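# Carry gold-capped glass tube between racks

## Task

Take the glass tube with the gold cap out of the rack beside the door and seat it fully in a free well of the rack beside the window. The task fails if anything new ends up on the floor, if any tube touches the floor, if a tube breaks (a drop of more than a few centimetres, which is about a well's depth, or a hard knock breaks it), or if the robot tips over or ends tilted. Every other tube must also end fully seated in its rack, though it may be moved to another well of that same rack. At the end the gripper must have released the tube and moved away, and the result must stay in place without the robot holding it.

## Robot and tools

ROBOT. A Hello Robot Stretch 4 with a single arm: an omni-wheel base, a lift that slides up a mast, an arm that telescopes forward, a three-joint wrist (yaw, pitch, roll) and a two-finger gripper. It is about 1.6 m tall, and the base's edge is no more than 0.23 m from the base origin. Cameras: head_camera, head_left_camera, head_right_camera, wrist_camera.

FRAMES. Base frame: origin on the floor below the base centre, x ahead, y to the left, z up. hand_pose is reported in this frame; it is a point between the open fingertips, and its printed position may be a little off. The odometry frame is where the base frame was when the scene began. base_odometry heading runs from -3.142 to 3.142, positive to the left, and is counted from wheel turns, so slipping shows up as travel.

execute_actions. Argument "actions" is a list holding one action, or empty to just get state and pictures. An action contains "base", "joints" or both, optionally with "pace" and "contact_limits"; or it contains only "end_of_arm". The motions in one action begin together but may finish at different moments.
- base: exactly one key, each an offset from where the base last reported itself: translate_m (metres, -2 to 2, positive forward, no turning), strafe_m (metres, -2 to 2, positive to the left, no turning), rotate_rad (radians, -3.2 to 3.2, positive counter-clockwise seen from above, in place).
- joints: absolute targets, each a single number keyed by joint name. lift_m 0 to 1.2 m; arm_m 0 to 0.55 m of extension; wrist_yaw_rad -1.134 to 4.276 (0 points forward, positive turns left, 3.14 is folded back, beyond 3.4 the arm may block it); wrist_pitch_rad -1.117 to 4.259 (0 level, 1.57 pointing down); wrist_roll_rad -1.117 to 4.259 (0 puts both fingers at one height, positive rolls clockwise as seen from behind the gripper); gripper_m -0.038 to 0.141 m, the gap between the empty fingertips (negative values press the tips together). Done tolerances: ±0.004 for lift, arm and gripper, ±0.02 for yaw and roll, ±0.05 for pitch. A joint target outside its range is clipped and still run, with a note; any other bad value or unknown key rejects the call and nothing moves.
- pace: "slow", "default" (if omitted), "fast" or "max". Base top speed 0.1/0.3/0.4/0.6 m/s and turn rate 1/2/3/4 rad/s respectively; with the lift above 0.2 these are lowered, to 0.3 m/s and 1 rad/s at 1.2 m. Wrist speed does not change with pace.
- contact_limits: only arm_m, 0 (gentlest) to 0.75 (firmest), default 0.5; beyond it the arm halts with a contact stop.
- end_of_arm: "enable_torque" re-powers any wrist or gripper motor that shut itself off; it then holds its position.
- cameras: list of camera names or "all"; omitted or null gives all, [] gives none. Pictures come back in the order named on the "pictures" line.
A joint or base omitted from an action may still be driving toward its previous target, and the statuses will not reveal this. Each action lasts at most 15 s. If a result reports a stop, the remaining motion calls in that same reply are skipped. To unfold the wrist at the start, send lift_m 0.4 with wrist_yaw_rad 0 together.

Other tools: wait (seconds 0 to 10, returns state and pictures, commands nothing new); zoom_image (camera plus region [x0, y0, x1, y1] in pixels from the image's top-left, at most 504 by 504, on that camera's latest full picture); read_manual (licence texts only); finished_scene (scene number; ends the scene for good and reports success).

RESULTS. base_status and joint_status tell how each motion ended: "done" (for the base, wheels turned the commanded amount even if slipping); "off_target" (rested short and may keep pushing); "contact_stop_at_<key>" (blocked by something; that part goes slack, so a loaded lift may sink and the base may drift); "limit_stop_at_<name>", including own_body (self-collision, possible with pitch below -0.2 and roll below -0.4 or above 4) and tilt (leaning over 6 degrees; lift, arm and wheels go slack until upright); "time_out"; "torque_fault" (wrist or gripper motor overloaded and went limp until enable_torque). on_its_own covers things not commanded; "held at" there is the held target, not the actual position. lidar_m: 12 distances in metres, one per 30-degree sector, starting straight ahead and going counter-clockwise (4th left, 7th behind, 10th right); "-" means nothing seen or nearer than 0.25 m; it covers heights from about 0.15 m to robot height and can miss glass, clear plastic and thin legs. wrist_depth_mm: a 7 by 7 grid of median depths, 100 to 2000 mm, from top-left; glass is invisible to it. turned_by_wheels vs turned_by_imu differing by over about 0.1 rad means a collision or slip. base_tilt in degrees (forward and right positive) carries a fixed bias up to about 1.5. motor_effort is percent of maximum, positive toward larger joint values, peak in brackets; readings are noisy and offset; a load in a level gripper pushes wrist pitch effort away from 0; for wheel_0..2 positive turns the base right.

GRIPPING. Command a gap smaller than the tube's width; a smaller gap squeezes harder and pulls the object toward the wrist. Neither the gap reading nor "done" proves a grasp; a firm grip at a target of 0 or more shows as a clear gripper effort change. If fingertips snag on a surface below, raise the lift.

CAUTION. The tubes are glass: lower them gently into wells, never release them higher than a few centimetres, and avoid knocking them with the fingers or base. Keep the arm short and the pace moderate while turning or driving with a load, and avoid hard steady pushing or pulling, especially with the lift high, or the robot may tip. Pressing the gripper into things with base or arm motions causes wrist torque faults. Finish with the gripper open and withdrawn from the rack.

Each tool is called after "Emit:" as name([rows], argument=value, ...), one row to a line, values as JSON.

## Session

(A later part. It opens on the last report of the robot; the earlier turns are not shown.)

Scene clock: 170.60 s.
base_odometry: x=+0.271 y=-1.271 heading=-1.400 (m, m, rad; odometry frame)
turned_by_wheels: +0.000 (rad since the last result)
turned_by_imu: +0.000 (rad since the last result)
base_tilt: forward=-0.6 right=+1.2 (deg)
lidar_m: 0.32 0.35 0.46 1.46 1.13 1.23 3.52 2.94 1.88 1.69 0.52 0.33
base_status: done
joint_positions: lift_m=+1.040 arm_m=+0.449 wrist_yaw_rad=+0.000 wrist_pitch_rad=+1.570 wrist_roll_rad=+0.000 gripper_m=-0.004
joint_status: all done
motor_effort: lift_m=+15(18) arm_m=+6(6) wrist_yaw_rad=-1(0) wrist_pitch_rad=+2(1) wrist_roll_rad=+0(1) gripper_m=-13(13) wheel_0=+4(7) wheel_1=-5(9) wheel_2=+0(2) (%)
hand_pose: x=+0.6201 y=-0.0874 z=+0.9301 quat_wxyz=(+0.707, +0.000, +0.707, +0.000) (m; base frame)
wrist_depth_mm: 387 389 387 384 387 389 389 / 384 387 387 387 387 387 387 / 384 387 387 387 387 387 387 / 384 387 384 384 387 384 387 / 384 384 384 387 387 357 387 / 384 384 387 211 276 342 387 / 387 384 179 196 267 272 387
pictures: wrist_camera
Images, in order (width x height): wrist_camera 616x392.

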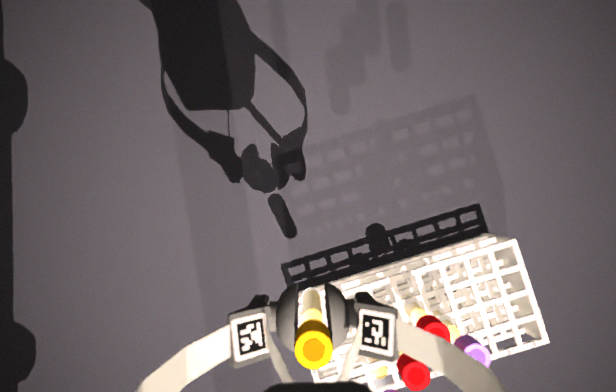

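Emit:
execute_actions([
  {"joints":{"wrist_roll_rad":1.27},"pace":"slow"},
], cameras=["wrist_camera"])

Emit:
zoom_image(camera="wrist_camera", region=[130, 100, 490, 392])

Scene clock: 180.83 s.
base_odometry: x=+0.271 y=-1.271 heading=-1.400 (m, m, rad; odometry frame)
turned_by_wheels: +0.000 (rad since the last result)
turned_by_imu: +0.000 (rad since the last result)
base_tilt: forward=-0.6 right=+1.3 (deg)
lidar_m: 0.32 0.34 0.47 1.48 1.13 1.22 3.51 2.95 1.88 1.70 0.48 0.36
base_status: not commanded
joint_positions: lift_m=+1.040 arm_m=+0.449 wrist_yaw_rad=+0.000 wrist_pitch_rad=+1.570 wrist_roll_rad=+1.270 gripper_m=-0.004
joint_status: all done
motor_effort: lift_m=+14(15) arm_m=+6(6) wrist_yaw_rad=-1(0) wrist_pitch_rad=+0(2) wrist_roll_rad=+1(11) gripper_m=-13(12) wheel_0=+4(4) wheel_1=-5(5) wheel_2=+0(0) (%)
hand_pose: x=+0.6201 y=-0.0874 z=+0.9301 quat_wxyz=(+0.570, +0.419, +0.569, -0.419) (m; base frame)
wrist_depth_mm: 384 387 389 389 392 394 394 / 382 384 387 389 359 394 394 / 384 384 384 387 357 392 392 / 382 384 384 387 332 392 392 / 382 382 384 387 357 389 392 / 379 382 384 210 334 387 389 / 379 379 179 196 384 387 931
pictures: wrist_camera
Images, in order (width x height): wrist_camera 616x392.

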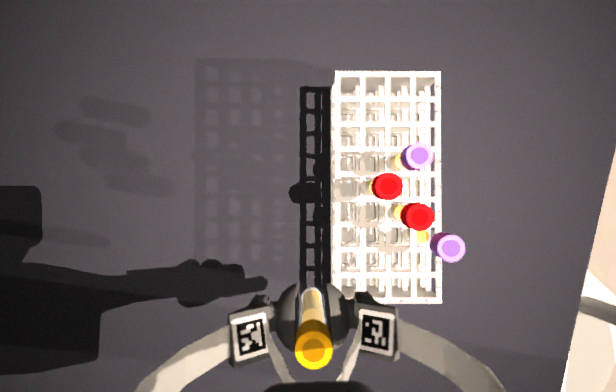

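Region (130, 100, 490, 392) of wrist_camera's 616x392 image, scaled by 1.400; it fills the top 409 rows of this view, and the rest is white.

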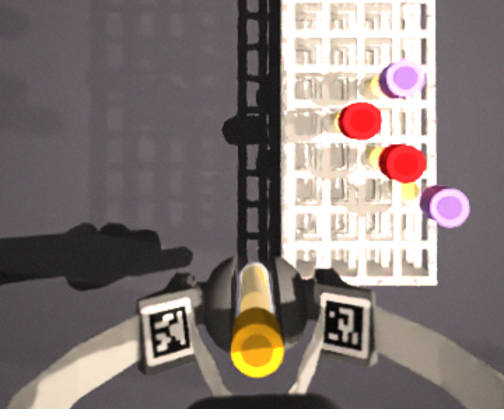

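Emit:
execute_actions([
  {"base":{"strafe_m":-0.0177},"joints":{"arm_m":0.411},"pace":"slow"},
], cameras=["wrist_camera"])

Emit:
zoom_image(camera="wrist_camera", region=[200, 180, 450, 392])

Scene clock: 187.93 s.
base_odometry: x=+0.254 y=-1.274 heading=-1.400 (m, m, rad; odometry frame)
turned_by_wheels: +0.000 (rad since the last result)
turned_by_imu: +0.000 (rad since the last result)
base_tilt: forward=-0.7 right=+1.2 (deg)
lidar_m: 0.32 0.34 0.46 1.49 1.14 1.24 3.51 2.92 1.88 1.68 0.50 0.35
base_status: done
joint_positions: lift_m=+1.040 arm_m=+0.412 wrist_yaw_rad=+0.000 wrist_pitch_rad=+1.570 wrist_roll_rad=+1.270 gripper_m=-0.004
joint_status: all done
motor_effort: lift_m=+14(14) arm_m=-6(6) wrist_yaw_rad=-1(1) wrist_pitch_rad=+0(1) wrist_roll_rad=+2(3) gripper_m=-12(10) wheel_0=+3(7) wheel_1=-4(10) wheel_2=+0(1) (%)
hand_pose: x=+0.5832 y=-0.0874 z=+0.9301 quat_wxyz=(+0.570, +0.419, +0.569, -0.419) (m; base frame)
wrist_depth_mm: 384 387 389 389 392 394 394 / 384 387 387 389 392 392 394 / 382 387 384 379 389 392 394 / 382 384 384 379 389 389 1160 / 379 382 382 377 387 392 1138 / 379 379 382 211 330 389 931 / 377 382 179 196 384 387 931
pictures: wrist_camera
Images, in order (width x height): wrist_camera 616x392.

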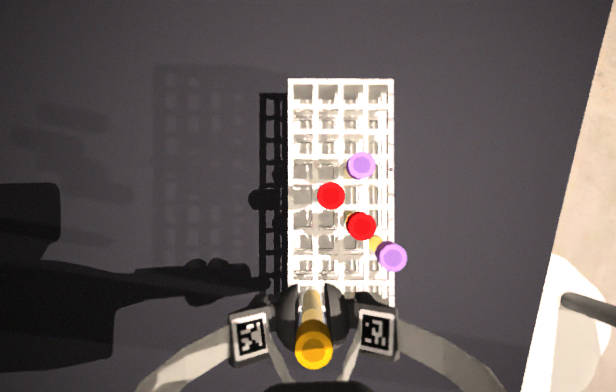

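Region (200, 180, 450, 392) of wrist_camera's 616x392 image, scaled by 2.016; it fills the top 427 rows of this view, and the rest is white.

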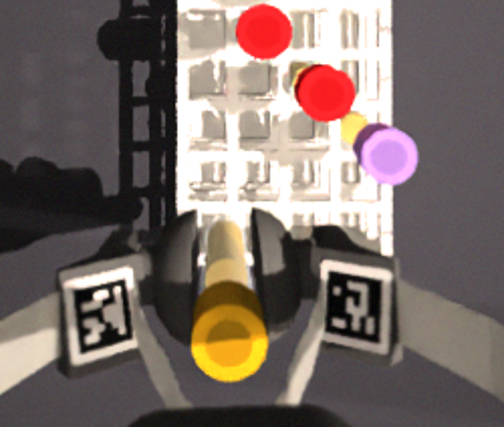

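Emit:
execute_actions([
  {"base":{"strafe_m":0.0037},"joints":{"arm_m":0.418,"lift_m":1.028},"pace":"slow"},
], cameras=["wrist_camera"])

Emit:
zoom_image(camera="wrist_camera", region=[200, 180, 450, 392])

Scene clock: 196.37 s.
base_odometry: x=+0.257 y=-1.273 heading=-1.400 (m, m, rad; odometry frame)
turned_by_wheels: +0.000 (rad since the last result)
turned_by_imu: +0.000 (rad since the last result)
base_tilt: forward=-0.6 right=+1.3 (deg)
lidar_m: 0.32 0.34 0.45 1.48 1.15 1.28 3.51 2.93 1.89 1.69 0.49 0.36
base_status: done
joint_positions: lift_m=+1.028 arm_m=+0.417 wrist_yaw_rad=+0.000 wrist_pitch_rad=+1.570 wrist_roll_rad=+1.270 gripper_m=-0.004
joint_status: all done
motor_effort: lift_m=+15(12) arm_m=+6(7) wrist_yaw_rad=-1(1) wrist_pitch_rad=+1(2) wrist_roll_rad=+0(0) gripper_m=-12(12) wheel_0=-4(6) wheel_1=+2(1) wheel_2=+0(1) (%)
hand_pose: x=+0.5881 y=-0.0874 z=+0.9181 quat_wxyz=(+0.570, +0.419, +0.569, -0.419) (m; base frame)
wrist_depth_mm: 375 375 375 377 379 379 382 / 373 373 377 349 379 379 382 / 370 373 375 347 377 379 382 / 368 370 373 347 377 379 382 / 368 373 373 345 345 377 931 / 368 370 370 210 319 375 917 / 368 366 178 196 373 375 917
pictures: wrist_camera
Images, in order (width x height): wrist_camera 616x392.

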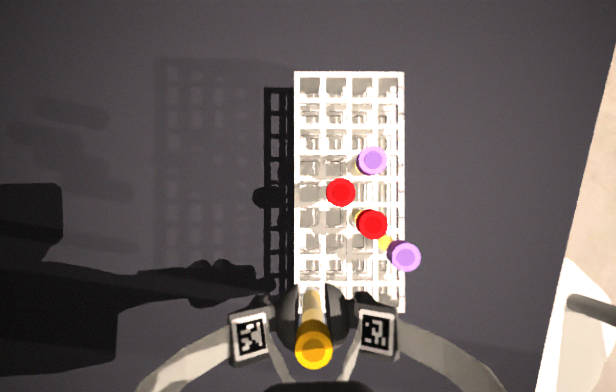

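Region (200, 180, 450, 392) of wrist_camera's 616x392 image, scaled by 2.016; it fills the top 427 rows of this view, and the rest is white.

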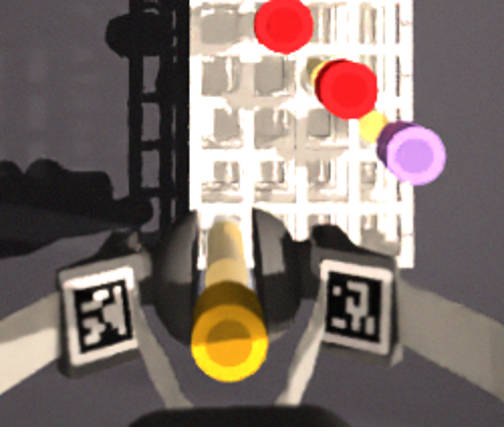

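Emit:
execute_actions([
  {"joints":{"lift_m":1.0},"pace":"slow"},
], cameras=["wrist_camera"])

Emit:
execute_actions([
  {"joints":{"lift_m":0.978},"pace":"slow"},
], cameras=["wrist_camera"])

Scene clock: 203.53 s.
base_odometry: x=+0.257 y=-1.273 heading=-1.400 (m, m, rad; odometry frame)
turned_by_wheels: +0.000 (rad since the last result)
turned_by_imu: +0.000 (rad since the last result)
base_tilt: forward=-0.6 right=+1.2 (deg)
lidar_m: 0.33 0.35 0.46 1.45 1.15 1.23 3.52 2.95 1.86 1.70 0.51 0.35
base_status: not commanded
joint_positions: lift_m=+1.000 arm_m=+0.417 wrist_yaw_rad=+0.000 wrist_pitch_rad=+1.570 wrist_roll_rad=+1.270 gripper_m=-0.004
joint_status: all done
motor_effort: lift_m=+14(13) arm_m=+6(6) wrist_yaw_rad=+0(1) wrist_pitch_rad=+0(1) wrist_roll_rad=+2(1) gripper_m=-13(13) wheel_0=-3(3) wheel_1=+2(3) wheel_2=+0(0) (%)
hand_pose: x=+0.5881 y=-0.0874 z=+0.8901 quat_wxyz=(+0.570, +0.419, +0.569, -0.419) (m; base frame)
wrist_depth_mm: 345 347 349 351 351 353 355 / 343 345 347 336 334 351 353 / 343 345 347 320 293 351 353 / 343 343 345 317 293 349 351 / 342 343 345 330 290 351 351 / 342 342 343 211 290 347 349 / 340 342 179 196 345 347 891
pictures: wrist_camera
Images, in order (width x height): wrist_camera 616x392.

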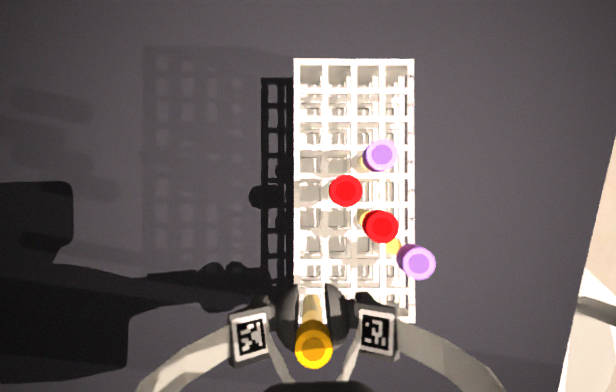

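Scene clock: 204.47 s.
base_odometry: x=+0.257 y=-1.273 heading=-1.400 (m, m, rad; odometry frame)
turned_by_wheels: +0.000 (rad since the last result)
turned_by_imu: +0.000 (rad since the last result)
base_tilt: forward=-0.7 right=+1.2 (deg)
lidar_m: 0.31 0.35 0.47 1.48 1.15 1.25 3.50 2.96 1.88 1.69 0.50 0.36
base_status: not commanded
joint_positions: lift_m=+0.978 arm_m=+0.417 wrist_yaw_rad=+0.000 wrist_pitch_rad=+1.570 wrist_roll_rad=+1.270 gripper_m=-0.004
joint_status: all done
motor_effort: lift_m=+14(14) arm_m=+6(6) wrist_yaw_rad=+0(1) wrist_pitch_rad=+0(0) wrist_roll_rad=+2(1) gripper_m=-12(13) wheel_0=-3(3) wheel_1=+2(2) wheel_2=+0(0) (%)
hand_pose: x=+0.5881 y=-0.0874 z=+0.8681 quat_wxyz=(+0.570, +0.419, +0.569, -0.419) (m; base frame)
wrist_depth_mm: 324 325 327 327 329 330 332 / 322 324 325 309 287 329 330 / 322 322 325 317 271 329 330 / 322 322 324 315 270 327 330 / 320 322 322 317 268 327 329 / 320 322 322 211 267 327 329 / 319 320 179 196 324 325 325
pictures: wrist_camera
Images, in order (width x height): wrist_camera 616x392.

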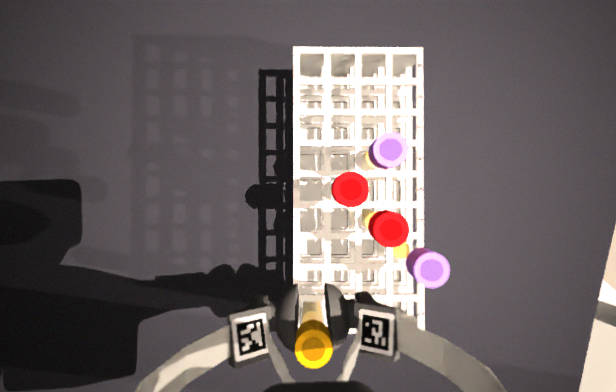

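Emit:
execute_actions([
  {"joints":{"gripper_m":0.035}},
], cameras=[])

Emit:
execute_actions([
  {"joints":{"lift_m":1.04}},
], cameras=[])

Emit:
execute_actions([
  {"joints":{"arm_m":0.1,"wrist_roll_rad":0,"wrist_pitch_rad":0.9},"pace":"fast"},
], cameras=["wrist_camera","head_camera"])

Scene clock: 210.43 s.
base_odometry: x=+0.257 y=-1.273 heading=-1.400 (m, m, rad; odometry frame)
turned_by_wheels: +0.000 (rad since the last result)
turned_by_imu: +0.000 (rad since the last result)
base_tilt: forward=-0.7 right=+1.3 (deg)
lidar_m: 0.32 0.35 0.46 1.48 1.17 1.25 3.52 2.92 1.89 1.69 0.52 0.36
base_status: not commanded
joint_positions: lift_m=+0.978 arm_m=+0.417 wrist_yaw_rad=+0.000 wrist_pitch_rad=+1.570 wrist_roll_rad=+1.270 gripper_m=+0.035
joint_status: all done
motor_effort: lift_m=+15(14) arm_m=+6(6) wrist_yaw_rad=+0(0) wrist_pitch_rad=+1(1) wrist_roll_rad=+2(1) gripper_m=-4(13) wheel_0=-3(3) wheel_1=+2(3) wheel_2=+0(0) (%)
hand_pose: x=+0.5881 y=-0.0874 z=+0.8681 quat_wxyz=(+0.570, +0.419, +0.569, -0.419) (m; base frame)
wrist_depth_mm: 324 325 325 329 329 330 332 / 324 324 325 309 286 330 330 / 320 324 325 317 272 329 330 / 322 322 324 317 270 329 329 / 320 322 324 317 268 327 327 / 319 322 322 267 216 325 329 / 320 320 192 206 324 325 327
pictures: none
No camera images: the call's "cameras" was empty. Leave "cameras" out to get every camera's image.

Scene clock: 211.63 s.
base_odometry: x=+0.257 y=-1.273 heading=-1.400 (m, m, rad; odometry frame)
turned_by_wheels: +0.000 (rad since the last result)
turned_by_imu: +0.000 (rad since the last result)
base_tilt: forward=-0.6 right=+1.2 (deg)
lidar_m: 0.32 0.34 0.47 1.48 1.14 1.23 3.52 2.95 1.87 1.69 0.51 0.34
base_status: not commanded
joint_positions: lift_m=+1.040 arm_m=+0.417 wrist_yaw_rad=+0.000 wrist_pitch_rad=+1.570 wrist_roll_rad=+1.270 gripper_m=+0.035
joint_status: all done
motor_effort: lift_m=+23(24) arm_m=+6(6) wrist_yaw_rad=+0(0) wrist_pitch_rad=+0(1) wrist_roll_rad=+4(2) gripper_m=-4(5) wheel_0=-3(3) wheel_1=+2(2) wheel_2=+0(0) (%)
hand_pose: x=+0.5881 y=-0.0874 z=+0.9294 quat_wxyz=(+0.570, +0.419, +0.569, -0.419) (m; base frame)
wrist_depth_mm: 384 384 389 389 392 394 397 / 384 384 387 387 389 392 394 / 382 384 387 373 375 389 392 / 379 382 384 329 379 392 1160 / 379 382 384 355 355 389 1160 / 377 379 382 329 218 387 931 / 379 377 193 382 384 387 917
pictures: none
No camera images: the call's "cameras" was empty. Leave "cameras" out to get every camera's image.

Scene clock: 213.37 s.
base_odometry: x=+0.257 y=-1.273 heading=-1.400 (m, m, rad; odometry frame)
turned_by_wheels: +0.000 (rad since the last result)
turned_by_imu: +0.000 (rad since the last result)
base_tilt: forward=-0.6 right=+1.2 (deg)
lidar_m: 0.32 0.34 0.47 1.48 1.13 1.25 3.51 2.95 1.87 1.70 0.50 0.35
base_status: not commanded
joint_positions: lift_m=+1.040 arm_m=+0.101 wrist_yaw_rad=+0.000 wrist_pitch_rad=+0.902 wrist_roll_rad=+0.000 gripper_m=+0.035
joint_status: all done
motor_effort: lift_m=+23(23) arm_m=-6(6) wrist_yaw_rad=+0(0) wrist_pitch_rad=-5(8) wrist_roll_rad=+0(9) gripper_m=-4(3) wheel_0=-3(3) wheel_1=+2(2) wheel_2=+0(0) (%)
hand_pose: x=+0.4509 y=-0.0874 z=+0.9916 quat_wxyz=(+0.900, +0.000, +0.436, +0.000) (m; base frame)
wrist_depth_mm: 798 831 820 809 820 809 820 / 741 741 723 723 723 715 699 / 640 640 634 634 627 621 615 / 569 569 564 559 559 549 544 / 508 508 500 473 424 484 492 / 462 459 449 427 218 449 449 / 421 418 192 410 399 413 413
pictures: head_camera, wrist_camera
Images, in order (width x height): head_camera 420x560, wrist_camera 616x392.

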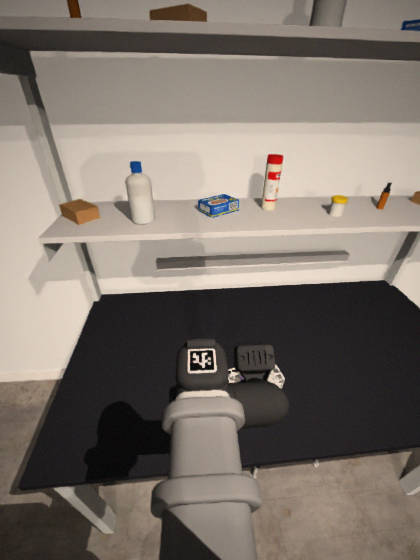

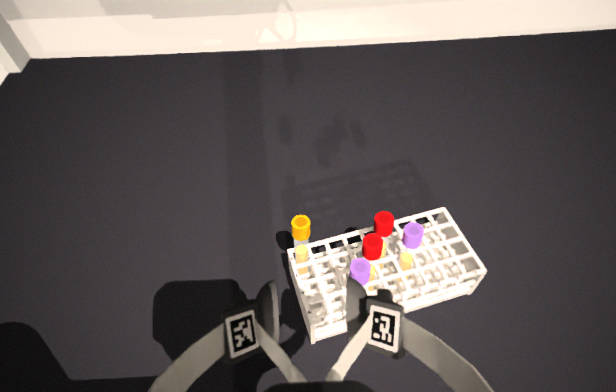

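Emit:
finished_scene(scene=1)

The scene is finished: the task was done.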